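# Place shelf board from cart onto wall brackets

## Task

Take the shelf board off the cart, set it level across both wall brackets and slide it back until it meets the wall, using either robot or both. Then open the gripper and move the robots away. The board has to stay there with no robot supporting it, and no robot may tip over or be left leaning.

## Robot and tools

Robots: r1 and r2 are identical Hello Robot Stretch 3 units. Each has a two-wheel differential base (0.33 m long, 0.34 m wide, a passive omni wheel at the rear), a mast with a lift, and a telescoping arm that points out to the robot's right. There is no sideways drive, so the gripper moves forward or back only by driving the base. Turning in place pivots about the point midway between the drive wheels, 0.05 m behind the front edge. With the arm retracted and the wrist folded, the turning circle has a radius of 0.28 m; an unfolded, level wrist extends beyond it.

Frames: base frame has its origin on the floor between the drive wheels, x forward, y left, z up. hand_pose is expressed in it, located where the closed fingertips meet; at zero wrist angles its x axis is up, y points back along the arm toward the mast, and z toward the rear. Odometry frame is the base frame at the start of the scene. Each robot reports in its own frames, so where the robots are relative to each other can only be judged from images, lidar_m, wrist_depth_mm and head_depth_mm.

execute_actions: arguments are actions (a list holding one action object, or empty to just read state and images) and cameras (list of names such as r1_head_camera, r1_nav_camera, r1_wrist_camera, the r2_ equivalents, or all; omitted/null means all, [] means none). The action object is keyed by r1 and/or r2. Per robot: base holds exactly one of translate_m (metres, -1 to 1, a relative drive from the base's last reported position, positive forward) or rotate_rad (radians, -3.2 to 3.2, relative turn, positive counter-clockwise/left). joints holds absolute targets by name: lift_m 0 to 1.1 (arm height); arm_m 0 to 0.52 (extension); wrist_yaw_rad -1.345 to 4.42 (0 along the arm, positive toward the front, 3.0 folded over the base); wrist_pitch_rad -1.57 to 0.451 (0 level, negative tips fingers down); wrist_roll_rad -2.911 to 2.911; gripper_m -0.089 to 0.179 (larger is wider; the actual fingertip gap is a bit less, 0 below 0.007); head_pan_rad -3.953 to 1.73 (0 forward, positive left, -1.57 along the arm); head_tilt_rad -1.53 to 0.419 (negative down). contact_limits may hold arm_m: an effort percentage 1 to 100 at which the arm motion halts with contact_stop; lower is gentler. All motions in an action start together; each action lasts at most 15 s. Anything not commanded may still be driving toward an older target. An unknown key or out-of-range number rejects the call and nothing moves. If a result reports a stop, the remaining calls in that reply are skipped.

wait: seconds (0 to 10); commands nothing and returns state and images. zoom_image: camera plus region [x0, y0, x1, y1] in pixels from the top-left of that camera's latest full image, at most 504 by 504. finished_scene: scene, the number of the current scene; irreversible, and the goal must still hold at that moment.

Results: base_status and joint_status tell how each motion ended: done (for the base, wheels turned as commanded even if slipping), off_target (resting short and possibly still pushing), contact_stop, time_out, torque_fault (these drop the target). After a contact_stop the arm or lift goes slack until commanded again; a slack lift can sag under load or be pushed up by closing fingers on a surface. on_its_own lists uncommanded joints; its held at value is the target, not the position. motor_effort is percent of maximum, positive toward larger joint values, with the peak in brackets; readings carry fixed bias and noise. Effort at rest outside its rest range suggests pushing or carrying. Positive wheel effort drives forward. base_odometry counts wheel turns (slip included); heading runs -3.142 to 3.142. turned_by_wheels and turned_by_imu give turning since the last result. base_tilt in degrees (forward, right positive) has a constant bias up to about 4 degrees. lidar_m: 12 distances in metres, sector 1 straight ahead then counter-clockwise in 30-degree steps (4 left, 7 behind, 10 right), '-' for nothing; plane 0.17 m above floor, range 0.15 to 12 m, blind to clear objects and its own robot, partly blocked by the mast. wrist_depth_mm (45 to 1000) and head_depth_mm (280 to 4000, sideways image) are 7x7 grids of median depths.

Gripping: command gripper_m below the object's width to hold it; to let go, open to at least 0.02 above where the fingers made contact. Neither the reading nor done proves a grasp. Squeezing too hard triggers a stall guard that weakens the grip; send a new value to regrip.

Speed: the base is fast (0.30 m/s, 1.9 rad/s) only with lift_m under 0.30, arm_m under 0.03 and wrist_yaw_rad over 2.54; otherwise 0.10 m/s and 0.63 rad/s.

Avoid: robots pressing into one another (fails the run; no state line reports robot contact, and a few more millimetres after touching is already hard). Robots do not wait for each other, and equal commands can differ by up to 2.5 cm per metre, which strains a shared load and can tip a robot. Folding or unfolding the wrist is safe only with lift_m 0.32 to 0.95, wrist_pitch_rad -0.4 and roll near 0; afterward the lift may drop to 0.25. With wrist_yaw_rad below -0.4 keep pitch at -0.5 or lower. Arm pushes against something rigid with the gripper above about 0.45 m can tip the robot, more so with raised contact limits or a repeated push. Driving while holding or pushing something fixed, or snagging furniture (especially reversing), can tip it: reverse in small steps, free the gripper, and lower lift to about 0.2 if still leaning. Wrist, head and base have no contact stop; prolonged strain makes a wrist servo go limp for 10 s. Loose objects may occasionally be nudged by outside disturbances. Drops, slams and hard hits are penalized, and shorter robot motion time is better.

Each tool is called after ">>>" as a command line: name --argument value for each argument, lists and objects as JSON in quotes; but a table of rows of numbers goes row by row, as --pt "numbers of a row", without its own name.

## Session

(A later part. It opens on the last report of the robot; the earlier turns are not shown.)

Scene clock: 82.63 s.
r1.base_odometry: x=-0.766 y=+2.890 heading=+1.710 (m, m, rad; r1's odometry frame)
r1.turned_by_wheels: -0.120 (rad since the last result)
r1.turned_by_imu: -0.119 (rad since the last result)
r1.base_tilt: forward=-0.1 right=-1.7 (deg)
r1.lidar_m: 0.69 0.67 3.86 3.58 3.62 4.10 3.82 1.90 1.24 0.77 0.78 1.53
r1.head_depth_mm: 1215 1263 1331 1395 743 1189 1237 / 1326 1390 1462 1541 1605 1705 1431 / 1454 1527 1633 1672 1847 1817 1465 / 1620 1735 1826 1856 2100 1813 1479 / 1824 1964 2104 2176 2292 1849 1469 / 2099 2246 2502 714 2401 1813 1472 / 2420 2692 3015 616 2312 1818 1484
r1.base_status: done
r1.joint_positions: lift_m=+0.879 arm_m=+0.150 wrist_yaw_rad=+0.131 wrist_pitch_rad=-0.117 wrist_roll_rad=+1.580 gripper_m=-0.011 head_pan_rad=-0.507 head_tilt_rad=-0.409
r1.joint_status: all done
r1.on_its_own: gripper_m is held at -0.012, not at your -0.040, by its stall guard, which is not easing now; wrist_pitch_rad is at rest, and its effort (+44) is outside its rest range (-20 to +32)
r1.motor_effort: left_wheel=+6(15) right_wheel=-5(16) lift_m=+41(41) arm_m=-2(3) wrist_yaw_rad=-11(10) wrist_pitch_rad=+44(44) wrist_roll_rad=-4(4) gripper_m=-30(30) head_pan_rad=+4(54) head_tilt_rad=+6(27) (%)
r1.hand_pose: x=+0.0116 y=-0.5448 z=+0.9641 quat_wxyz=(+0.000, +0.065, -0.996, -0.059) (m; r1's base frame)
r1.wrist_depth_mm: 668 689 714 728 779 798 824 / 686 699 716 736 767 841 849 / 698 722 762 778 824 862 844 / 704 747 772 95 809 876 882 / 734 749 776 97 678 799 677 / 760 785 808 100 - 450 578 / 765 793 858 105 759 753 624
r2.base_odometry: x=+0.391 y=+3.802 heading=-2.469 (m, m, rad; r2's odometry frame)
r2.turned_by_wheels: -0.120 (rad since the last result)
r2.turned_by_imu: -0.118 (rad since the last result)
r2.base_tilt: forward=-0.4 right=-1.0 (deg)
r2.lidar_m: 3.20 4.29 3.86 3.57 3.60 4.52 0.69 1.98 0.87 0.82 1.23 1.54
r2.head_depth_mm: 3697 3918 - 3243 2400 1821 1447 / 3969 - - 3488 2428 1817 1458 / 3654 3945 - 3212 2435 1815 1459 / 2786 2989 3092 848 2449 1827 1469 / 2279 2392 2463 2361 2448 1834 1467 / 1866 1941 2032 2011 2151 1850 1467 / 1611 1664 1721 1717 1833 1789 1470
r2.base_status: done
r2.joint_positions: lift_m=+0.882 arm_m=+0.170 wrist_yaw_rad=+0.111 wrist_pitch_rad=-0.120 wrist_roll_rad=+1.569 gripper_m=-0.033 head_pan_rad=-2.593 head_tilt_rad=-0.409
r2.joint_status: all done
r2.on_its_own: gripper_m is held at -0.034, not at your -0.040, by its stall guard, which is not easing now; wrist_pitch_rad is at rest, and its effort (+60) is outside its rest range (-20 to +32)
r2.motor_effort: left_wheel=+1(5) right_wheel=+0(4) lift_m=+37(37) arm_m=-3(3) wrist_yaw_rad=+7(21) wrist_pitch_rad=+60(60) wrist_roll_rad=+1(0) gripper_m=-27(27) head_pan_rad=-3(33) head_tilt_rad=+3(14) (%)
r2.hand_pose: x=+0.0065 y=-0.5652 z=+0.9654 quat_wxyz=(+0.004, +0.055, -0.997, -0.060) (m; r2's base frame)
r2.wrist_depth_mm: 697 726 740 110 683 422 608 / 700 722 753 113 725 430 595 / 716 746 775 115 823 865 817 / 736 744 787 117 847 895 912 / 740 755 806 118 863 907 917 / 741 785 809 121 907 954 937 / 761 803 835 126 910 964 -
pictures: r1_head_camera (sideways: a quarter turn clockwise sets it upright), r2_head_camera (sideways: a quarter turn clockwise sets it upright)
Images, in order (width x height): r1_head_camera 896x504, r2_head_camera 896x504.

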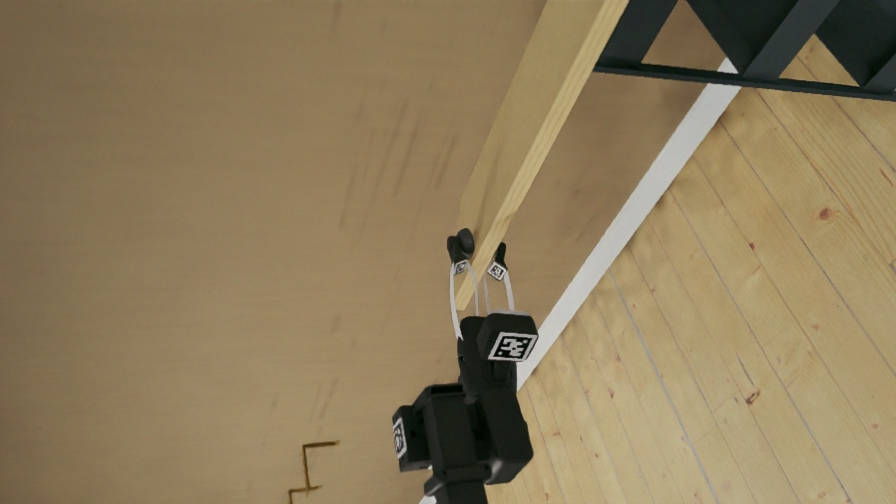

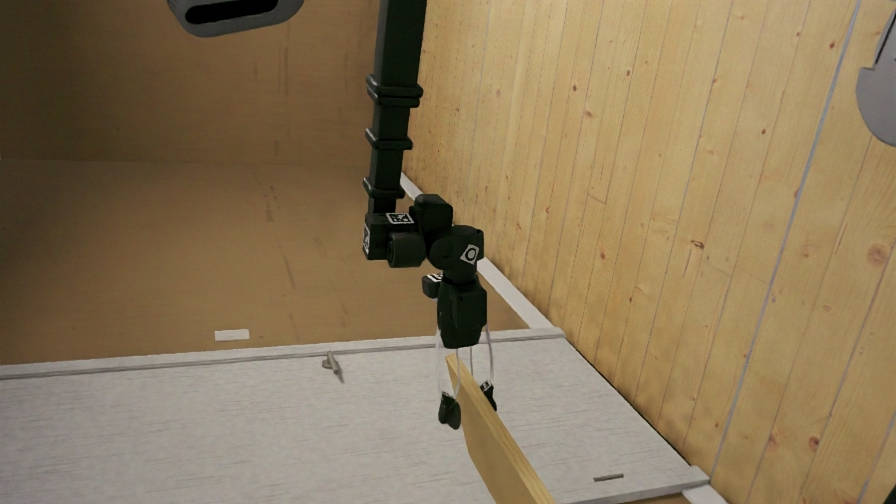

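>>> execute_actions --actions '[{"r1":{"base":{"translate_m":0.8},"joints":{"head_pan_rad":-0.9}},"r2":{"base":{"translate_m":0.8},"joints":{"head_pan_rad":-2.2}}}]' --cameras '["r1_head_camera","r2_head_camera"]'

Scene clock: 92.03 s.
r1.base_odometry: x=-0.877 y=+3.683 heading=+1.710 (m, m, rad; r1's odometry frame)
r1.turned_by_wheels: +0.000 (rad since the last result)
r1.turned_by_imu: +0.001 (rad since the last result)
r1.base_tilt: forward=-0.2 right=-1.6 (deg)
r1.lidar_m: 0.69 0.66 3.95 3.66 3.68 4.75 4.60 1.74 0.74 0.73 1.12 1.42
r1.head_depth_mm: 931 980 1039 1101 1129 1251 1332 / 973 1026 1090 1157 703 1332 1398 / 1013 1081 1149 1223 721 1422 1468 / 1071 1138 1220 1303 773 1513 1468 / 1123 1199 1286 1378 1474 1622 1484 / 1195 1277 1371 1473 1619 1719 1483 / 1252 1347 1461 1559 1756 1803 1490
r1.base_status: done
r1.joint_positions: lift_m=+0.879 arm_m=+0.150 wrist_yaw_rad=+0.123 wrist_pitch_rad=-0.117 wrist_roll_rad=+1.575 gripper_m=-0.011 head_pan_rad=-0.893 head_tilt_rad=-0.409
r1.joint_status: all done
r1.on_its_own: gripper_m is held at -0.012, not at your -0.040, by its stall guard, which is not easing now; wrist_pitch_rad is at rest, and its effort (+44) is outside its rest range (-20 to +32)
r1.motor_effort: left_wheel=+4(12) right_wheel=-5(6) lift_m=+41(41) arm_m=-3(3) wrist_yaw_rad=-2(11) wrist_pitch_rad=+44(44) wrist_roll_rad=-2(4) gripper_m=-31(30) head_pan_rad=-4(34) head_tilt_rad=+5(6) (%)
r1.hand_pose: x=+0.0095 y=-0.5450 z=+0.9641 quat_wxyz=(+0.002, +0.061, -0.996, -0.059) (m; r1's base frame)
r1.wrist_depth_mm: 604 611 651 667 607 723 647 / 612 629 649 673 705 755 760 / 625 662 672 674 729 750 807 / 646 668 678 94 746 781 814 / 653 683 685 96 772 798 855 / 658 699 699 100 - 834 888 / 688 725 751 105 804 857 863
r2.base_odometry: x=-0.235 y=+3.304 heading=-2.469 (m, m, rad; r2's odometry frame)
r2.turned_by_wheels: +0.000 (rad since the last result)
r2.turned_by_imu: +0.004 (rad since the last result)
r2.base_tilt: forward=-0.4 right=-1.1 (deg)
r2.lidar_m: 2.94 3.48 3.98 3.67 3.71 4.65 0.68 1.19 1.21 1.11 1.13 1.41
r2.head_depth_mm: 1883 2050 2248 2245 2308 1781 1447 / 1698 1816 1963 1660 1690 1713 1466 / 1518 1596 1723 1689 1497 1649 1468 / 1362 1444 1532 1573 1634 1704 1540 / 1244 1303 1388 1457 1515 1641 - / 1139 1193 1258 1326 835 1461 - / 1058 1100 1151 1209 997 - -
r2.base_status: done
r2.joint_positions: lift_m=+0.882 arm_m=+0.170 wrist_yaw_rad=+0.112 wrist_pitch_rad=-0.120 wrist_roll_rad=+1.569 gripper_m=-0.033 head_pan_rad=-2.207 head_tilt_rad=-0.409
r2.joint_status: all done
r2.on_its_own: gripper_m is held at -0.034, not at your -0.040, by its stall guard, which is not easing now; wrist_pitch_rad is at rest, and its effort (+59) is outside its rest range (-20 to +32)
r2.motor_effort: left_wheel=+1(7) right_wheel=+1(4) lift_m=+37(37) arm_m=-3(3) wrist_yaw_rad=+7(8) wrist_pitch_rad=+59(59) wrist_roll_rad=+0(1) gripper_m=-27(27) head_pan_rad=+4(24) head_tilt_rad=+3(3) (%)
r2.hand_pose: x=+0.0067 y=-0.5651 z=+0.9654 quat_wxyz=(+0.004, +0.056, -0.997, -0.060) (m; r2's base frame)
r2.wrist_depth_mm: 602 617 647 107 698 742 770 / 603 633 674 110 715 753 798 / 625 644 679 113 726 774 792 / 639 658 686 116 744 781 828 / 655 672 700 118 781 799 828 / 663 687 713 121 788 825 862 / 683 697 735 126 794 833 867
pictures: r1_head_camera (sideways: a quarter turn clockwise sets it upright), r2_head_camera (sideways: a quarter turn clockwise sets it upright)
Images, in order (width x height): r1_head_camera 896x504, r2_head_camera 896x504.

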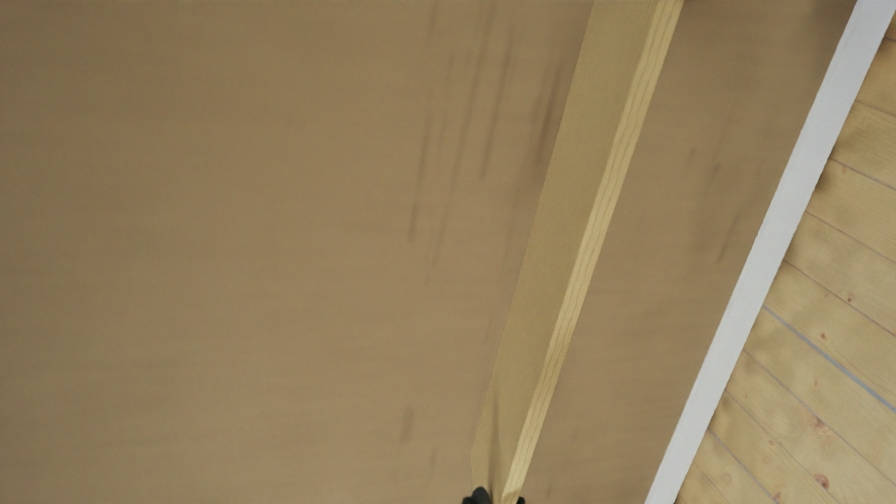

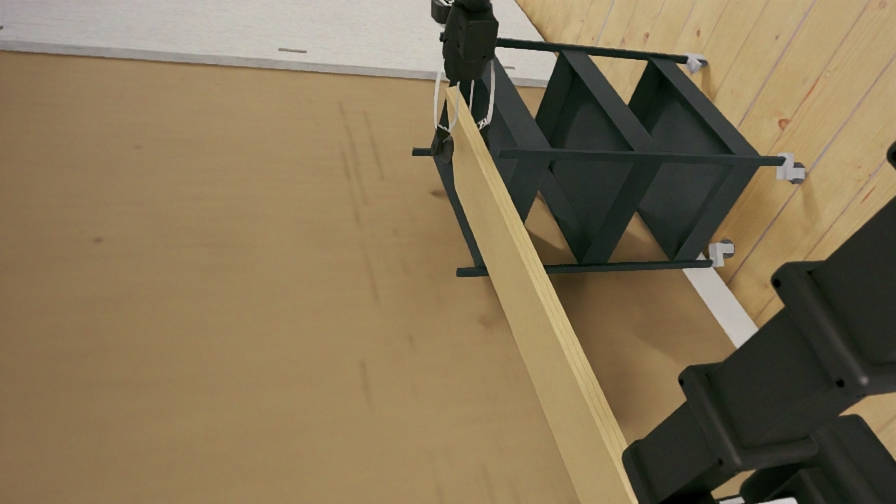

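>>> execute_actions --actions '[{"r1":{"base":{"translate_m":0.8},"joints":{"head_pan_rad":-0.6,"head_tilt_rad":-0.3}},"r2":{"base":{"translate_m":0.8},"joints":{"head_pan_rad":-1.0,"head_tilt_rad":-0.3}}}]' --cameras '["r1_head_camera","r2_head_camera"]'

Scene clock: 101.43 s.
r1.base_odometry: x=-0.988 y=+4.475 heading=+1.710 (m, m, rad; r1's odometry frame)
r1.turned_by_wheels: +0.000 (rad since the last result)
r1.turned_by_imu: +0.001 (rad since the last result)
r1.base_tilt: forward=-0.1 right=-1.7 (deg)
r1.lidar_m: 0.68 0.66 4.06 3.74 3.81 4.84 5.40 1.20 1.09 1.02 1.03 1.31
r1.head_depth_mm: 980 1017 1058 1095 1126 1174 1249 / 1057 1093 1142 1193 1202 1311 1381 / 1147 1198 1249 1313 930 1454 1503 / 1254 1317 1381 1451 1462 1630 1621 / 1377 1447 1524 1622 1673 1847 1626 / 1534 1630 1727 1843 753 2013 1617 / 1731 1845 2007 2073 627 2081 1619
r1.base_status: done
r1.joint_positions: lift_m=+0.879 arm_m=+0.150 wrist_yaw_rad=+0.118 wrist_pitch_rad=-0.117 wrist_roll_rad=+1.571 gripper_m=-0.011 head_pan_rad=-0.607 head_tilt_rad=-0.310
r1.joint_status: all done
r1.on_its_own: gripper_m is held at -0.012, not at your -0.040, by its stall guard, which is not easing now; wrist_pitch_rad is at rest, and its effort (+44) is outside its rest range (-20 to +32)
r1.motor_effort: left_wheel=+3(10) right_wheel=-3(7) lift_m=+41(41) arm_m=-3(3) wrist_yaw_rad=+3(3) wrist_pitch_rad=+44(44) wrist_roll_rad=-1(2) gripper_m=-30(30) head_pan_rad=+4(32) head_tilt_rad=+7(19) (%)
r1.hand_pose: x=+0.0081 y=-0.5452 z=+0.9641 quat_wxyz=(+0.004, +0.059, -0.997, -0.059) (m; r1's base frame)
r1.wrist_depth_mm: 531 545 561 589 612 625 670 / 540 558 578 602 626 661 663 / 547 581 588 607 636 674 701 / 562 582 613 93 664 685 736 / 574 596 619 96 685 712 740 / 590 609 630 100 - 707 763 / 611 623 649 105 715 756 782
r2.base_odometry: x=-0.861 y=+2.806 heading=-2.469 (m, m, rad; r2's odometry frame)
r2.turned_by_wheels: +0.000 (rad since the last result)
r2.turned_by_imu: +0.004 (rad since the last result)
r2.base_tilt: forward=-0.4 right=-1.0 (deg)
r2.lidar_m: 2.64 2.68 3.38 3.77 3.83 4.77 0.68 1.66 1.10 1.01 1.02 1.29
r2.head_depth_mm: 837 872 911 957 1003 1048 1103 / 873 905 949 993 1044 1094 1157 / 902 944 997 1036 1098 1154 1224 / 941 992 1037 1086 1139 1218 1289 / 985 1033 1084 1148 1223 1280 1363 / 1025 1076 1138 1198 1278 1365 1441 / 1077 1135 1205 1273 1350 1453 1524
r2.base_status: done
r2.joint_positions: lift_m=+0.882 arm_m=+0.170 wrist_yaw_rad=+0.112 wrist_pitch_rad=-0.120 wrist_roll_rad=+1.569 gripper_m=-0.033 head_pan_rad=-1.007 head_tilt_rad=-0.310
r2.joint_status: all done
r2.on_its_own: gripper_m is held at -0.034, not at your -0.040, by its stall guard, which is not easing now; wrist_pitch_rad is at rest, and its effort (+59) is outside its rest range (-20 to +32)
r2.motor_effort: left_wheel=+1(7) right_wheel=+0(4) lift_m=+37(37) arm_m=-3(3) wrist_yaw_rad=+7(7) wrist_pitch_rad=+59(59) wrist_roll_rad=+0(0) gripper_m=-27(27) head_pan_rad=+4(34) head_tilt_rad=+2(11) (%)
r2.hand_pose: x=+0.0067 y=-0.5651 z=+0.9654 quat_wxyz=(+0.004, +0.056, -0.997, -0.060) (m; r2's base frame)
r2.wrist_depth_mm: 518 533 553 105 596 629 660 / 526 544 567 108 622 634 664 / 534 553 577 112 633 661 694 / 548 565 587 115 631 674 713 / 553 578 599 117 664 697 711 / 568 585 603 121 681 716 735 / 575 596 633 126 682 707 757
pictures: r1_head_camera (sideways: a quarter turn clockwise sets it upright), r2_head_camera (sideways: a quarter turn clockwise sets it upright)
Images, in order (width x height): r1_head_camera 896x504, r2_head_camera 896x504.

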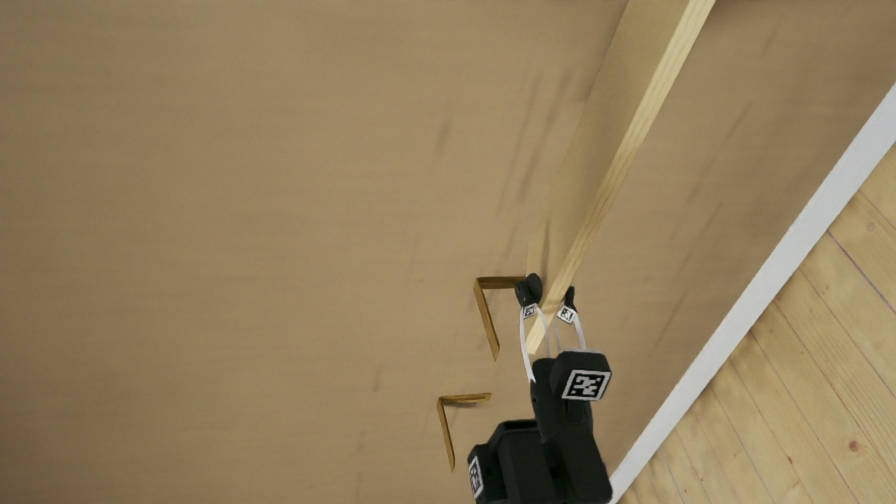

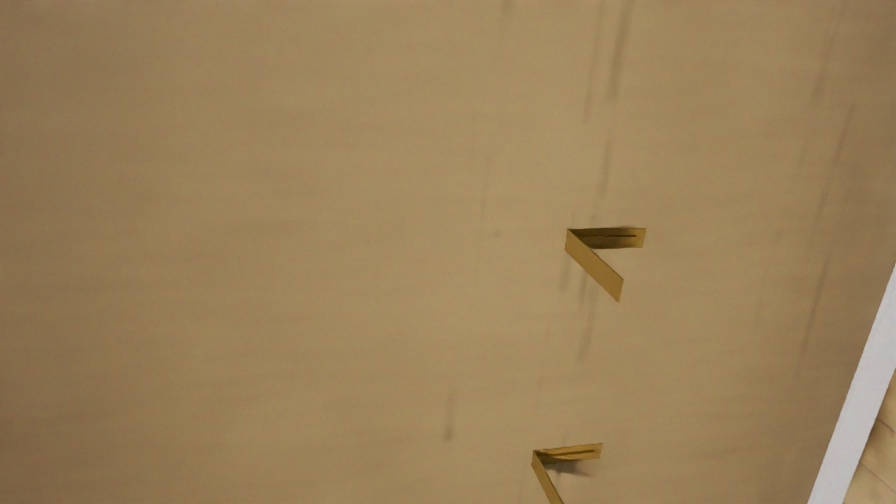

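>>> execute_actions --actions '[{"r1":{"base":{"translate_m":0.65},"joints":{"lift_m":0.96,"head_pan_rad":-0.9,"head_tilt_rad":-0.3}},"r2":{"base":{"translate_m":0.65},"joints":{"lift_m":0.963,"head_pan_rad":-1.9,"head_tilt_rad":-0.3}}}]' --cameras '["r1_head_camera","r2_head_camera","r1_nav_camera"]'

Scene clock: 112.07 s.
r1.base_odometry: x=-1.078 y=+5.119 heading=+1.710 (m, m, rad; r1's odometry frame)
r1.turned_by_wheels: +0.000 (rad since the last result)
r1.turned_by_imu: +0.001 (rad since the last result)
r1.base_tilt: forward=-0.1 right=-1.7 (deg)
r1.lidar_m: 0.68 0.65 3.49 3.81 3.87 4.96 6.05 1.52 1.02 0.94 0.96 1.22
r1.head_depth_mm: 804 837 874 913 918 995 1056 / 841 879 915 960 973 1058 1114 / 878 920 963 1015 1023 1128 1185 / 926 972 1019 1075 1009 1196 1272 / 974 1024 1083 1134 1193 1288 1368 / 1029 1083 1150 1198 1288 1384 1469 / 1098 1157 1216 1289 1385 1496 1571
r1.base_status: done
r1.joint_positions: lift_m=+0.959 arm_m=+0.150 wrist_yaw_rad=+0.115 wrist_pitch_rad=-0.118 wrist_roll_rad=+1.571 gripper_m=-0.011 head_pan_rad=-0.893 head_tilt_rad=-0.310
r1.joint_status: all done
r1.on_its_own: gripper_m is held at -0.012, not at your -0.040, by its stall guard, which is not easing now; wrist_pitch_rad is at rest, and its effort (+45) is outside its rest range (-20 to +32)
r1.motor_effort: left_wheel=+3(9) right_wheel=-2(4) lift_m=+42(45) arm_m=-3(3) wrist_yaw_rad=+4(3) wrist_pitch_rad=+45(45) wrist_roll_rad=-1(0) gripper_m=-31(31) head_pan_rad=-4(29) head_tilt_rad=+7(6) (%)
r1.hand_pose: x=+0.0076 y=-0.5452 z=+1.0439 quat_wxyz=(+0.004, +0.058, -0.997, -0.059) (m; r1's base frame)
r1.wrist_depth_mm: 470 489 505 531 543 566 592 / 487 489 515 532 556 586 606 / 489 505 525 539 567 604 622 / 500 515 542 93 589 613 637 / 515 531 549 96 594 635 651 / 525 538 567 100 - 649 686 / 538 563 589 105 638 667 709
r2.base_odometry: x=-1.369 y=+2.401 heading=-2.469 (m, m, rad; r2's odometry frame)
r2.turned_by_wheels: +0.000 (rad since the last result)
r2.turned_by_imu: +0.004 (rad since the last result)
r2.base_tilt: forward=-0.4 right=-1.0 (deg)
r2.lidar_m: 2.00 2.02 2.54 3.84 3.88 4.93 0.68 1.53 1.01 0.93 0.94 1.18
r2.head_depth_mm: 1061 1116 1177 1244 1315 1400 - / 1001 1057 1107 1167 1215 - - / 951 993 1044 1094 815 - 1275 / 908 940 983 1029 - - 1210 / 861 892 933 971 1009 - 1136 / 820 854 885 923 937 - - / 787 813 844 878 910 - 997
r2.base_status: done
r2.joint_positions: lift_m=+0.963 arm_m=+0.170 wrist_yaw_rad=+0.113 wrist_pitch_rad=-0.119 wrist_roll_rad=+1.569 gripper_m=-0.033 head_pan_rad=-1.893 head_tilt_rad=-0.310
r2.joint_status: all done
r2.on_its_own: gripper_m is held at -0.034, not at your -0.040, by its stall guard, which is not easing now; wrist_pitch_rad is at rest, and its effort (+59) is outside its rest range (-20 to +32)
r2.motor_effort: left_wheel=+1(7) right_wheel=+0(4) lift_m=+37(43) arm_m=-3(3) wrist_yaw_rad=+7(7) wrist_pitch_rad=+59(60) wrist_roll_rad=+0(0) gripper_m=-27(27) head_pan_rad=-1(33) head_tilt_rad=+4(0) (%)
r2.hand_pose: x=+0.0069 y=-0.5652 z=+1.0467 quat_wxyz=(+0.004, +0.056, -0.997, -0.060) (m; r2's base frame)
r2.wrist_depth_mm: 447 469 480 104 519 542 568 / 454 472 489 107 527 553 578 / 465 475 499 111 541 566 591 / 472 492 506 115 556 583 608 / 480 501 520 116 562 593 634 / 492 510 524 120 588 606 650 / 501 519 547 126 587 631 656
pictures: r1_head_camera (sideways: a quarter turn clockwise sets it upright), r1_nav_camera (sideways: a quarter turn counterclockwise sets it upright), r2_head_camera (sideways: a quarter turn clockwise sets it upright)
Images, in order (width x height): r1_head_camera 896x504, r1_nav_camera 672x504, r2_head_camera 896x504.

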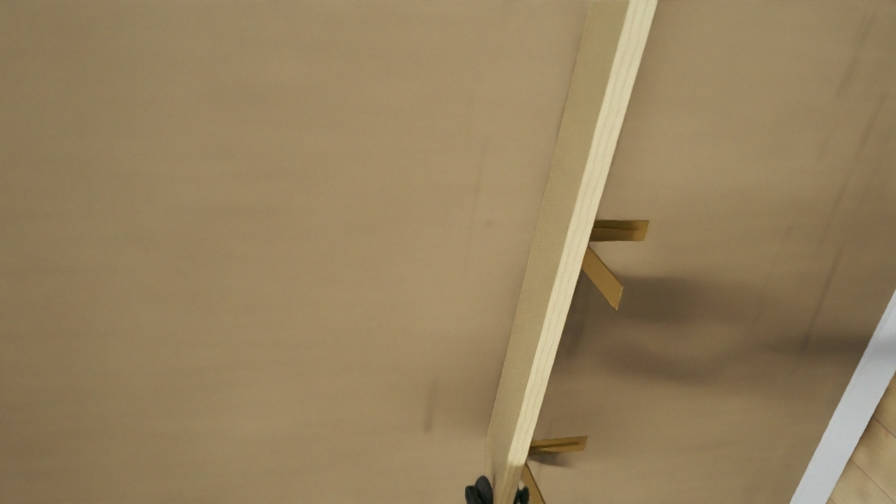

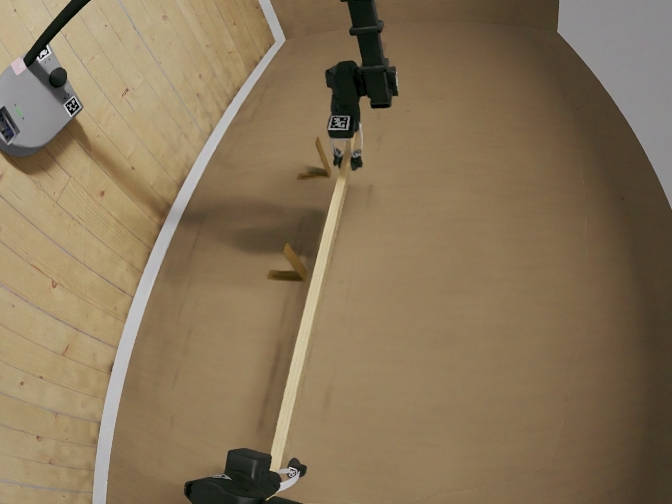

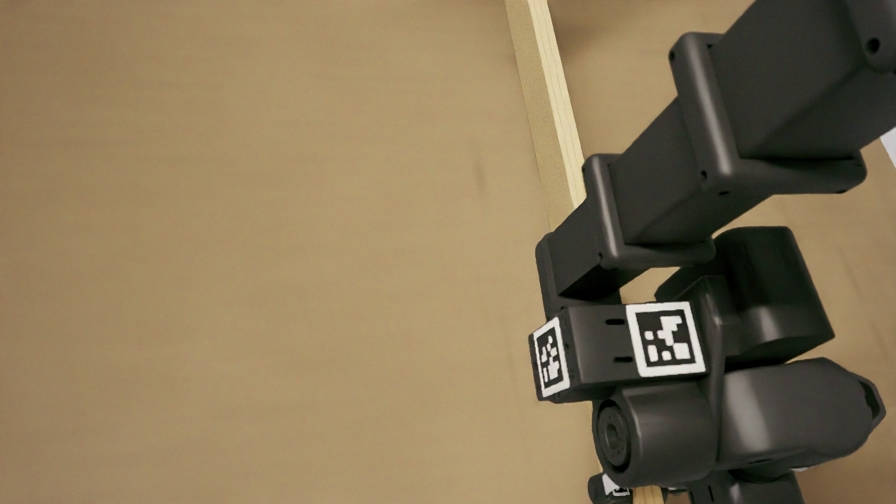

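>>> execute_actions --actions '[{"r1":{"base":{"translate_m":0.42}},"r2":{"base":{"translate_m":0.42}}}]' --cameras '[]'

>>> execute_actions --actions '[{"r1":{"base":{"rotate_rad":0.12},"joints":{"wrist_yaw_rad":0,"head_pan_rad":-1.1,"head_tilt_rad":-0.3}},"r2":{"base":{"rotate_rad":0.12},"joints":{"wrist_yaw_rad":0,"head_pan_rad":-2.1,"head_tilt_rad":-0.3}}}]' --cameras '["r1_head_camera","r2_head_camera","r1_nav_camera","r2_nav_camera"]'

Scene clock: 118.07 s.
r1.base_odometry: x=-1.136 y=+5.535 heading=+1.710 (m, m, rad; r1's odometry frame)
r1.turned_by_wheels: +0.000 (rad since the last result)
r1.turned_by_imu: +0.001 (rad since the last result)
r1.base_tilt: forward=-0.2 right=-1.7 (deg)
r1.lidar_m: 0.67 0.65 2.94 3.86 3.92 4.96 6.17 1.45 0.97 0.90 0.91 1.16
r1.head_depth_mm: 764 791 828 867 876 947 1003 / 801 833 871 914 916 1005 1064 / 836 872 913 960 973 1067 1126 / 881 923 966 1016 1055 1131 1210 / 922 972 1025 1080 1009 1218 1296 / 979 1033 1088 1140 1227 1314 1407 / 1036 1098 1160 1198 1319 1402 1505
r1.base_status: done
r1.joint_positions: lift_m=+0.959 arm_m=+0.150 wrist_yaw_rad=+0.115 wrist_pitch_rad=-0.118 wrist_roll_rad=+1.571 gripper_m=-0.011 head_pan_rad=-0.893 head_tilt_rad=-0.310
r1.joint_status: not commanded
r1.on_its_own: gripper_m is held at -0.012, not at your -0.040, by its stall guard, which is not easing now; wrist_pitch_rad is at rest, and its effort (+44) is outside its rest range (-20 to +32)
r1.motor_effort: left_wheel=+2(8) right_wheel=-4(4) lift_m=+41(41) arm_m=-2(2) wrist_yaw_rad=+5(4) wrist_pitch_rad=+44(45) wrist_roll_rad=-1(0) gripper_m=-30(31) head_pan_rad=-3(5) head_tilt_rad=+6(6) (%)
r1.hand_pose: x=+0.0074 y=-0.5452 z=+1.0439 quat_wxyz=(+0.004, +0.057, -0.997, -0.059) (m; r1's base frame)
r1.wrist_depth_mm: 434 449 464 477 509 523 543 / 446 455 469 499 514 534 548 / 454 465 484 274 531 553 570 / 461 475 496 92 533 567 587 / 468 486 505 96 546 592 601 / 486 499 519 99 - 582 622 / 490 519 536 105 578 628 645
r2.base_odometry: x=-1.698 y=+2.139 heading=-2.469 (m, m, rad; r2's odometry frame)
r2.turned_by_wheels: +0.000 (rad since the last result)
r2.turned_by_imu: +0.002 (rad since the last result)
r2.base_tilt: forward=-0.5 right=-1.0 (deg)
r2.lidar_m: 1.58 1.60 2.02 3.91 3.95 4.99 0.67 1.44 0.95 0.88 0.89 1.12
r2.head_depth_mm: 1002 1061 1107 1171 1236 1324 - / 947 990 1042 1096 1115 - - / 897 936 979 1028 826 - 1197 / 848 884 928 972 - - 1136 / 810 844 880 921 947 - 1067 / 774 802 834 871 890 - - / 741 768 797 826 856 - 937
r2.base_status: done
r2.joint_positions: lift_m=+0.963 arm_m=+0.170 wrist_yaw_rad=+0.114 wrist_pitch_rad=-0.119 wrist_roll_rad=+1.569 gripper_m=-0.033 head_pan_rad=-1.893 head_tilt_rad=-0.310
r2.joint_status: not commanded
r2.on_its_own: gripper_m is held at -0.034, not at your -0.040, by its stall guard, which is not easing now; wrist_pitch_rad is at rest, and its effort (+59) is outside its rest range (-20 to +32)
r2.motor_effort: left_wheel=+1(7) right_wheel=+0(4) lift_m=+37(37) arm_m=-3(3) wrist_yaw_rad=+5(6) wrist_pitch_rad=+59(59) wrist_roll_rad=+0(0) gripper_m=-27(27) head_pan_rad=-1(3) head_tilt_rad=+3(2) (%)
r2.hand_pose: x=+0.0071 y=-0.5652 z=+1.0467 quat_wxyz=(+0.004, +0.057, -0.997, -0.060) (m; r2's base frame)
r2.wrist_depth_mm: 403 415 430 103 470 494 514 / 411 423 439 106 479 498 519 / 417 430 450 110 489 509 541 / 427 437 456 114 503 521 548 / 434 449 468 116 516 537 565 / 440 460 480 121 527 546 577 / 457 465 488 126 534 564 591
pictures: none
No camera images: the call's "cameras" was empty. Leave "cameras" out to get every camera's image.

Scene clock: 119.20 s.
r1.base_odometry: x=-1.136 y=+5.535 heading=+1.830 (m, m, rad; r1's odometry frame)
r1.turned_by_wheels: +0.120 (rad since the last result)
r1.turned_by_imu: +0.120 (rad since the last result)
r1.base_tilt: forward=-0.1 right=-1.6 (deg)
r1.lidar_m: 0.63 2.38 3.29 3.86 4.04 5.55 2.17 1.27 0.93 0.90 0.94 1.29
r1.head_depth_mm: 750 779 819 857 870 942 991 / 780 816 851 887 899 985 1039 / 808 848 886 933 949 1033 1095 / 849 882 928 978 995 1092 1157 / 880 925 974 1028 1064 1149 1224 / 923 972 1021 1078 1010 1222 1306 / 962 1017 1078 1132 1219 1300 1392
r1.base_status: done
r1.joint_positions: lift_m=+0.959 arm_m=+0.150 wrist_yaw_rad=+0.001 wrist_pitch_rad=-0.118 wrist_roll_rad=+1.573 gripper_m=-0.011 head_pan_rad=-1.093 head_tilt_rad=-0.310
r1.joint_status: all done
r1.on_its_own: gripper_m is held at -0.012, not at your -0.040, by its stall guard, which is not easing now; wrist_pitch_rad is at rest, and its effort (+44) is outside its rest range (-20 to +32)
r1.motor_effort: left_wheel=-2(9) right_wheel=+0(8) lift_m=+41(41) arm_m=-3(2) wrist_yaw_rad=-1(7) wrist_pitch_rad=+44(44) wrist_roll_rad=-1(5) gripper_m=-31(31) head_pan_rad=-5(25) head_tilt_rad=+7(7) (%)
r1.hand_pose: x=-0.0212 y=-0.5469 z=+1.0439 quat_wxyz=(-0.001, +0.000, -0.998, -0.059) (m; r1's base frame)
r1.wrist_depth_mm: 428 443 460 477 488 509 534 / 436 453 465 483 504 530 552 / 445 462 479 245 521 541 579 / 460 477 491 92 540 563 576 / 466 490 504 96 542 570 600 / 470 489 507 99 - 583 620 / 489 501 534 105 581 605 647
r2.base_odometry: x=-1.698 y=+2.139 heading=-2.349 (m, m, rad; r2's odometry frame)
r2.turned_by_wheels: +0.120 (rad since the last result)
r2.turned_by_imu: +0.119 (rad since the last result)
r2.base_tilt: forward=-0.5 right=-1.0 (deg)
r2.lidar_m: 1.58 1.64 2.24 3.90 4.05 5.55 0.67 1.25 0.92 0.88 0.92 1.24
r2.head_depth_mm: 1093 1152 1210 1271 1368 1456 - / 1025 1065 1120 1179 1233 1329 - / 957 995 1045 1093 1122 1221 - / 895 934 971 1016 1043 - - / 842 875 915 949 961 - 1078 / 797 829 860 893 919 - 1028 / 758 785 810 841 872 - 971
r2.base_status: done
r2.joint_positions: lift_m=+0.963 arm_m=+0.170 wrist_yaw_rad=-0.008 wrist_pitch_rad=-0.119 wrist_roll_rad=+1.569 gripper_m=-0.033 head_pan_rad=-2.093 head_tilt_rad=-0.310
r2.joint_status: all done
r2.on_its_own: gripper_m is held at -0.034, not at your -0.040, by its stall guard, which is not easing now; wrist_pitch_rad is at rest, and its effort (+59) is outside its rest range (-20 to +32)
r2.motor_effort: left_wheel=-5(9) right_wheel=+5(6) lift_m=+37(37) arm_m=-3(3) wrist_yaw_rad=+6(6) wrist_pitch_rad=+59(59) wrist_roll_rad=+0(0) gripper_m=-27(27) head_pan_rad=-2(15) head_tilt_rad=+4(3) (%)
r2.hand_pose: x=-0.0233 y=-0.5668 z=+1.0467 quat_wxyz=(+0.001, -0.004, -0.998, -0.060) (m; r2's base frame)
r2.wrist_depth_mm: 398 413 429 103 468 485 507 / 407 421 438 106 472 379 527 / 413 430 444 110 486 508 537 / 419 440 454 114 498 516 541 / 428 448 458 116 510 529 562 / 437 459 468 120 522 538 575 / 442 466 484 126 531 552 586
pictures: r1_head_camera (sideways: a quarter turn clockwise sets it upright), r1_nav_camera (sideways: a quarter turn counterclockwise sets it upright), r2_head_camera (sideways: a quarter turn clockwise sets it upright), r2_nav_camera (sideways: a quarter turn counterclockwise sets it upright)
Images, in order (width x height): r1_head_camera 896x504, r1_nav_camera 672x504, r2_head_camera 896x504, r2_nav_camera 672x504.

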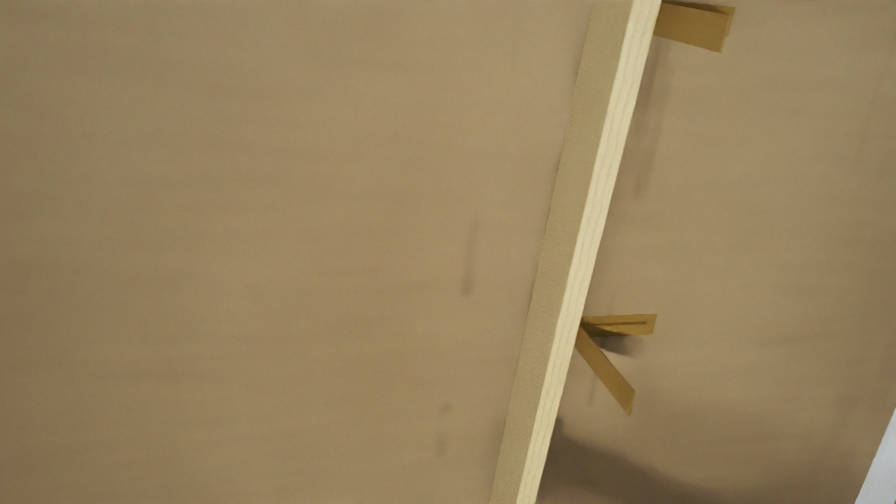

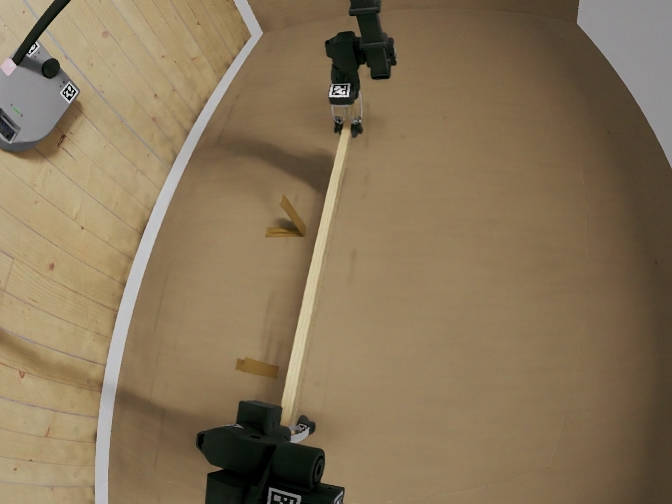

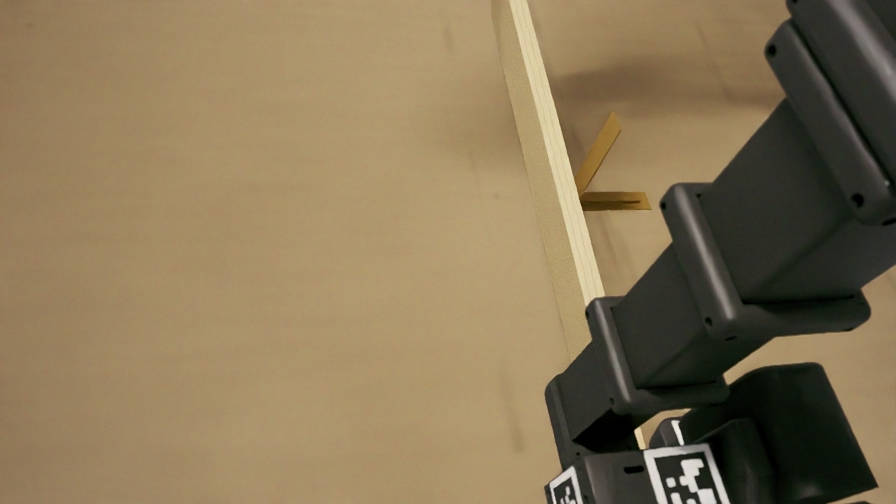

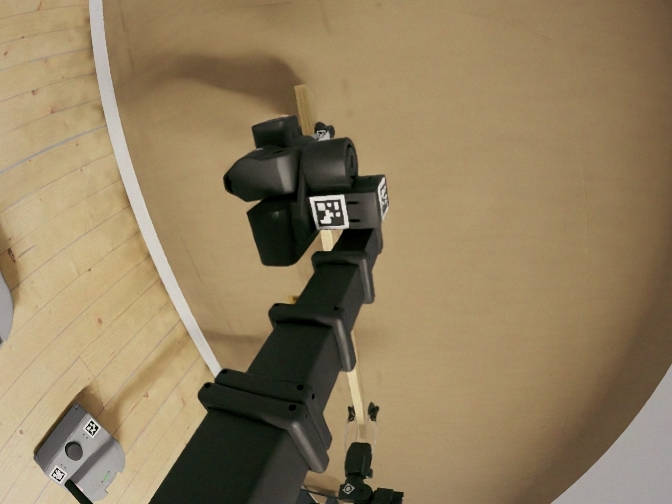

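>>> execute_actions --actions '[{"r1":{"joints":{"arm_m":0.26,"head_pan_rad":-1.2,"head_tilt_rad":-0.3}},"r2":{"joints":{"arm_m":0.28}}}]' --cameras '["r1_head_camera","r2_head_camera","r1_nav_camera","r2_nav_camera"]'

Scene clock: 121.87 s.
r1.base_odometry: x=-1.136 y=+5.535 heading=+1.830 (m, m, rad; r1's odometry frame)
r1.turned_by_wheels: +0.000 (rad since the last result)
r1.turned_by_imu: +0.001 (rad since the last result)
r1.base_tilt: forward=-0.2 right=-1.7 (deg)
r1.lidar_m: 0.63 2.38 3.28 3.85 4.03 5.52 2.16 1.27 0.94 0.90 0.94 1.29
r1.head_depth_mm: 743 773 807 849 865 942 988 / 764 796 831 876 902 973 1025 / 789 820 859 904 945 1008 1065 / 814 851 893 939 984 1045 1110 / 839 877 926 971 1028 1095 1159 / 866 907 954 1004 1058 1133 1220 / 892 939 993 1041 1102 1191 1276
r1.base_status: not commanded
r1.joint_positions: lift_m=+0.959 arm_m=+0.260 wrist_yaw_rad=-0.001 wrist_pitch_rad=-0.118 wrist_roll_rad=+1.573 gripper_m=-0.011 head_pan_rad=-1.193 head_tilt_rad=-0.310
r1.joint_status: all done
r1.on_its_own: gripper_m is held at -0.012, not at your -0.040, by its stall guard, which is not easing now; wrist_pitch_rad is at rest, and its effort (+44) is outside its rest range (-20 to +32)
r1.motor_effort: left_wheel=-3(2) right_wheel=+0(0) lift_m=+41(41) arm_m=+3(2) wrist_yaw_rad=+1(0) wrist_pitch_rad=+44(44) wrist_roll_rad=-1(1) gripper_m=-30(30) head_pan_rad=-3(18) head_tilt_rad=+7(6) (%)
r1.hand_pose: x=-0.0216 y=-0.6562 z=+1.0439 quat_wxyz=(-0.001, -0.001, -0.998, -0.059) (m; r1's base frame)
r1.wrist_depth_mm: 335 347 359 372 384 408 423 / 346 348 371 382 393 414 435 / 349 364 375 251 411 426 449 / 360 371 386 92 416 432 459 / 367 380 397 95 434 443 469 / 374 391 405 99 - 379 485 / 384 403 421 105 454 474 507
r2.base_odometry: x=-1.698 y=+2.139 heading=-2.349 (m, m, rad; r2's odometry frame)
r2.turned_by_wheels: +0.000 (rad since the last result)
r2.turned_by_imu: +0.001 (rad since the last result)
r2.base_tilt: forward=-0.5 right=-1.0 (deg)
r2.lidar_m: 1.58 1.64 2.24 3.90 4.07 5.48 0.67 1.25 0.91 0.88 0.91 1.24
r2.head_depth_mm: 1102 1164 1214 1236 1368 1453 - / 1018 1072 1124 1158 1246 1319 - / 953 995 1047 1089 1139 1213 - / 893 933 974 1022 1061 - - / 846 878 915 953 982 - 1093 / 797 830 859 893 - 969 1014 / 755 783 809 842 - 903 950
r2.base_status: not commanded
r2.joint_positions: lift_m=+0.963 arm_m=+0.280 wrist_yaw_rad=-0.005 wrist_pitch_rad=-0.119 wrist_roll_rad=+1.569 gripper_m=-0.033 head_pan_rad=-2.093 head_tilt_rad=-0.310
r2.joint_status: all done
r2.on_its_own: gripper_m is held at -0.034, not at your -0.040, by its stall guard, which is not easing now; wrist_pitch_rad is at rest, and its effort (+59) is outside its rest range (-20 to +32)
r2.motor_effort: left_wheel=-5(5) right_wheel=+4(5) lift_m=+37(37) arm_m=+3(4) wrist_yaw_rad=+5(6) wrist_pitch_rad=+59(59) wrist_roll_rad=+0(1) gripper_m=-27(27) head_pan_rad=-2(2) head_tilt_rad=+4(4) (%)
r2.hand_pose: x=-0.0227 y=-0.6762 z=+1.0467 quat_wxyz=(+0.001, -0.003, -0.998, -0.060) (m; r2's base frame)
r2.wrist_depth_mm: 306 317 327 103 356 369 254 / 312 323 332 106 366 372 390 / 317 328 341 110 374 392 412 / 324 335 349 114 383 395 417 / 330 340 356 116 390 409 430 / 336 350 360 120 403 421 441 / 344 356 372 126 409 429 451
pictures: r1_head_camera (sideways: a quarter turn clockwise sets it upright), r1_nav_camera (sideways: a quarter turn counterclockwise sets it upright), r2_head_camera (sideways: a quarter turn clockwise sets it upright), r2_nav_camera (sideways: a quarter turn counterclockwise sets it upright)
Images, in order (width x height): r1_head_camera 896x504, r1_nav_camera 672x504, r2_head_camera 896x504, r2_nav_camera 672x504.

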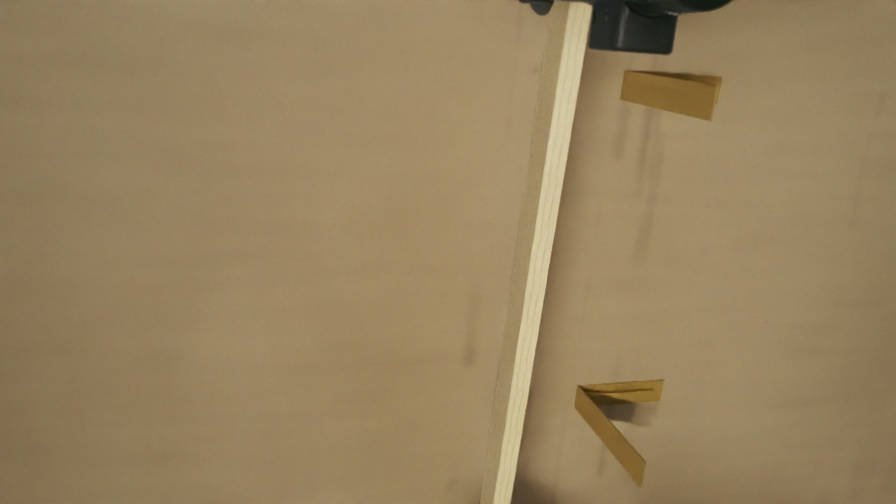

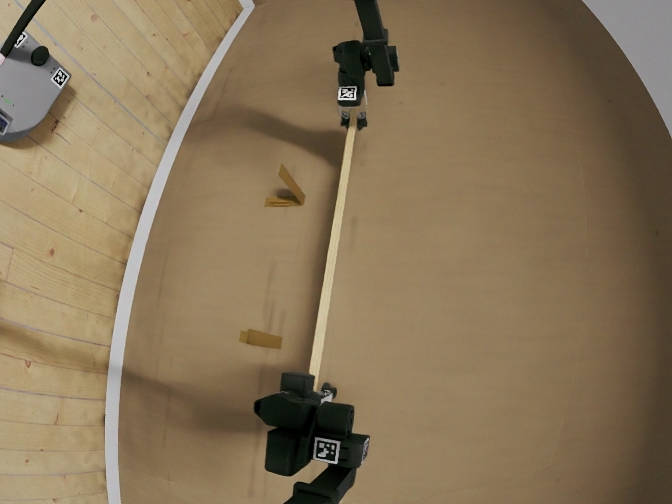

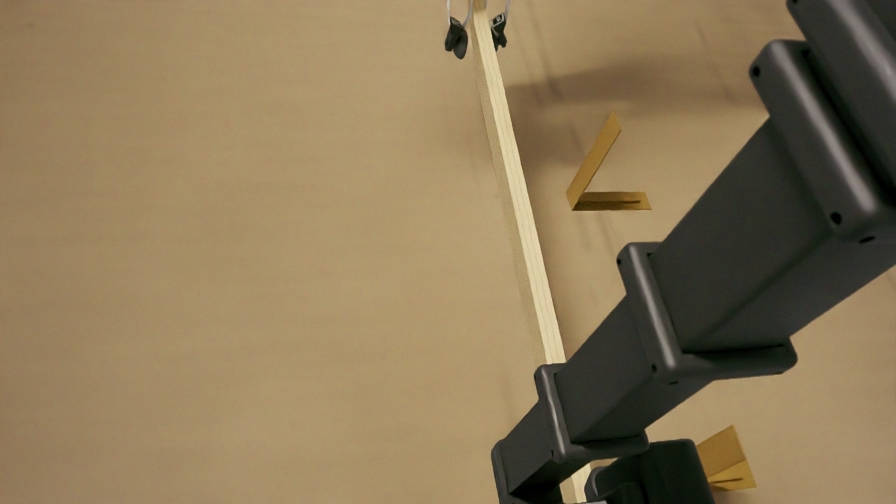

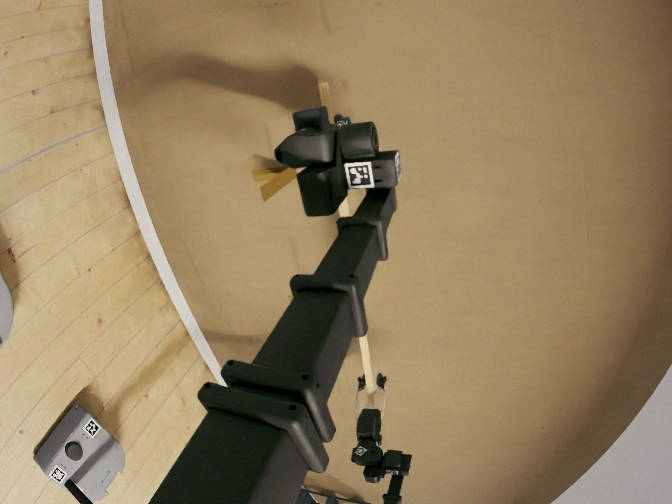

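>>> execute_actions --actions '[{"r1":{"joints":{"arm_m":0.38},"contact_limits":{"arm_m":15}},"r2":{"joints":{"arm_m":0.40},"contact_limits":{"arm_m":15}}}]' --cameras '["r1_head_camera","r2_head_camera","r1_nav_camera"]'

Scene clock: 124.27 s.
r1.base_odometry: x=-1.136 y=+5.535 heading=+1.830 (m, m, rad; r1's odometry frame)
r1.turned_by_wheels: +0.000 (rad since the last result)
r1.turned_by_imu: -0.005 (rad since the last result)
r1.base_tilt: forward=-0.2 right=-1.9 (deg)
r1.lidar_m: 0.63 2.38 3.27 3.86 3.99 5.52 2.16 1.28 0.94 0.90 0.94 1.29
r1.head_depth_mm: 746 780 812 850 899 938 991 / 766 802 835 879 921 971 1025 / 792 829 868 902 958 1011 1067 / 813 856 892 930 987 1046 1112 / 840 882 922 968 1024 1088 1167 / 867 915 954 998 1060 1134 1211 / 892 938 998 1044 1104 1182 1268
r1.base_status: not commanded
r1.joint_positions: lift_m=+0.960 arm_m=+0.378 wrist_yaw_rad=+0.010 wrist_pitch_rad=-0.131 wrist_roll_rad=+1.582 gripper_m=-0.011 head_pan_rad=-1.193 head_tilt_rad=-0.309
r1.joint_status: all done
r1.on_its_own: gripper_m is held at -0.012, not at your -0.040, by its stall guard, which is not easing now; wrist_pitch_rad is at rest, and its effort (+49) is outside its rest range (-20 to +32)
r1.motor_effort: left_wheel=+0(13) right_wheel=+0(13) lift_m=+36(41) arm_m=+14(15) wrist_yaw_rad=-10(14) wrist_pitch_rad=+49(49) wrist_roll_rad=-5(6) gripper_m=-31(33) head_pan_rad=-4(4) head_tilt_rad=+5(6) (%)
r1.contact_limits: arm_m 15 (drawing in: default 17, maximum 28; extending or still: default 23, maximum 38)
r1.hand_pose: x=-0.0188 y=-0.7741 z=+1.0409 quat_wxyz=(-0.005, +0.005, -0.998, -0.066) (m; r1's base frame)
r1.wrist_depth_mm: 240 246 256 270 280 290 305 / 246 253 263 275 287 299 314 / 249 260 268 272 294 308 324 / 256 267 278 96 304 318 332 / 261 273 285 99 313 328 342 / 270 276 287 101 - 331 345 / 274 285 302 105 333 354 260
r2.base_odometry: x=-1.698 y=+2.139 heading=-2.349 (m, m, rad; r2's odometry frame)
r2.turned_by_wheels: +0.001 (rad since the last result)
r2.turned_by_imu: -0.008 (rad since the last result)
r2.base_tilt: forward=-0.5 right=-1.0 (deg)
r2.lidar_m: 1.59 1.64 2.23 3.89 4.03 5.46 0.67 1.27 0.92 0.88 0.91 1.23
r2.head_depth_mm: 1105 1165 1230 1265 1381 1474 - / 1030 1083 1130 1165 1262 1327 - / 962 1003 1047 1097 1144 1214 - / 900 942 980 1016 1072 - - / 849 885 920 955 982 - 1086 / 800 833 867 896 - 960 1022 / 762 785 813 843 - 902 950
r2.base_status: not commanded
r2.joint_positions: lift_m=+0.963 arm_m=+0.335 wrist_yaw_rad=+0.024 wrist_pitch_rad=-0.124 wrist_roll_rad=+1.574 gripper_m=-0.033 head_pan_rad=-2.093 head_tilt_rad=-0.308
r2.joint_status: arm_m contact_stop (moved +0.055 of +0.120)
r2.on_its_own: gripper_m is held at -0.034, not at your -0.040, by its stall guard, which is not easing now; arm_m is slack since a contact_stop, until your next command for it (your +0.400 is given up); wrist_yaw_rad is at rest, and its effort (-21) is outside its rest range (-12 to +12); wrist_pitch_rad is at rest, and its effort (+61) is outside its rest range (-20 to +32)
r2.motor_effort: left_wheel=+8(18) right_wheel=-8(10) lift_m=+32(36) arm_m=-1(18) wrist_yaw_rad=-21(21) wrist_pitch_rad=+61(73) wrist_roll_rad=-2(1) gripper_m=-28(29) head_pan_rad=-2(2) head_tilt_rad=+3(3) (%)
r2.contact_limits: arm_m 15 (drawing in: default 20, maximum 33; extending or still: default 27, maximum 45)
r2.hand_pose: x=-0.0153 y=-0.7310 z=+1.0456 quat_wxyz=(-0.001, +0.012, -0.998, -0.062) (m; r2's base frame)
r2.wrist_depth_mm: 257 266 276 107 298 312 242 / 262 272 282 110 305 318 332 / 268 278 289 113 315 329 345 / 273 282 296 115 322 340 357 / 280 291 302 117 332 346 366 / 287 296 307 120 341 358 375 / 290 302 321 125 352 372 387
pictures: r1_head_camera (sideways: a quarter turn clockwise sets it upright), r1_nav_camera (sideways: a quarter turn counterclockwise sets it upright), r2_head_camera (sideways: a quarter turn clockwise sets it upright)
Images, in order (width x height): r1_head_camera 896x504, r1_nav_camera 672x504, r2_head_camera 896x504.

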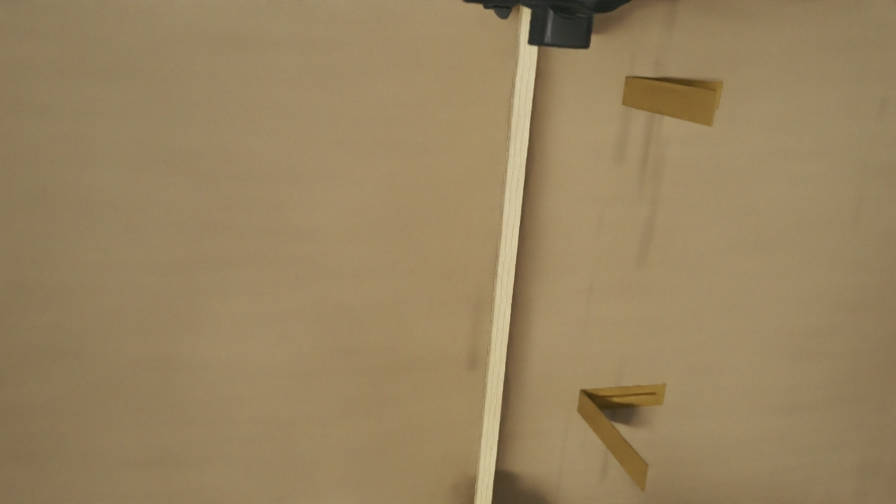

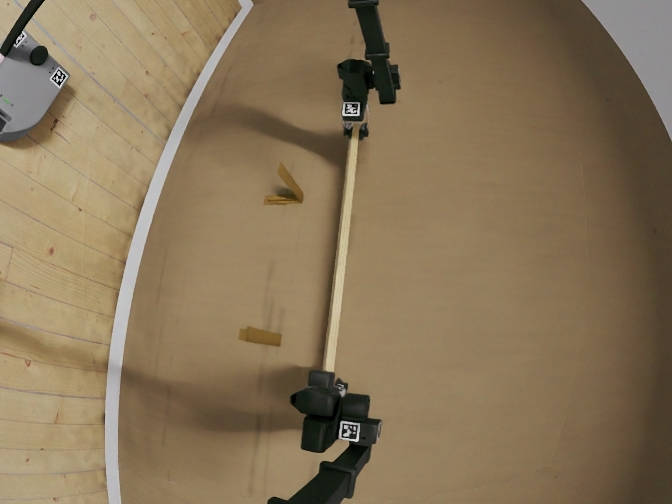

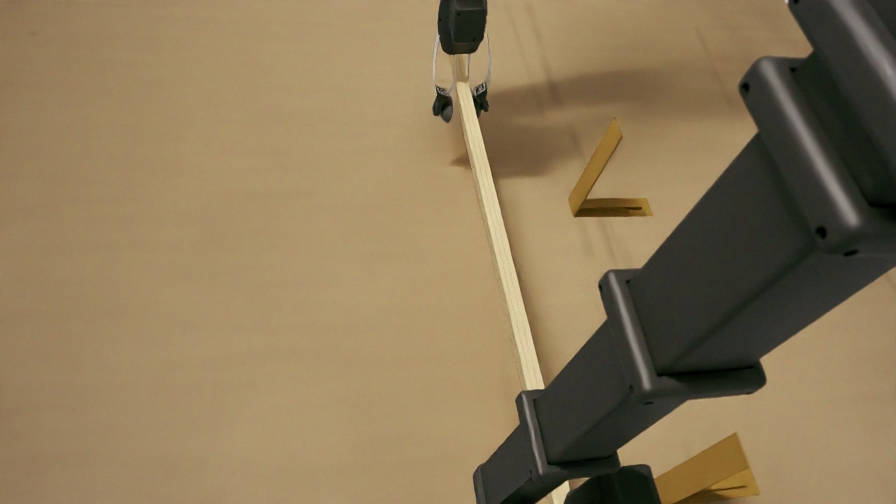

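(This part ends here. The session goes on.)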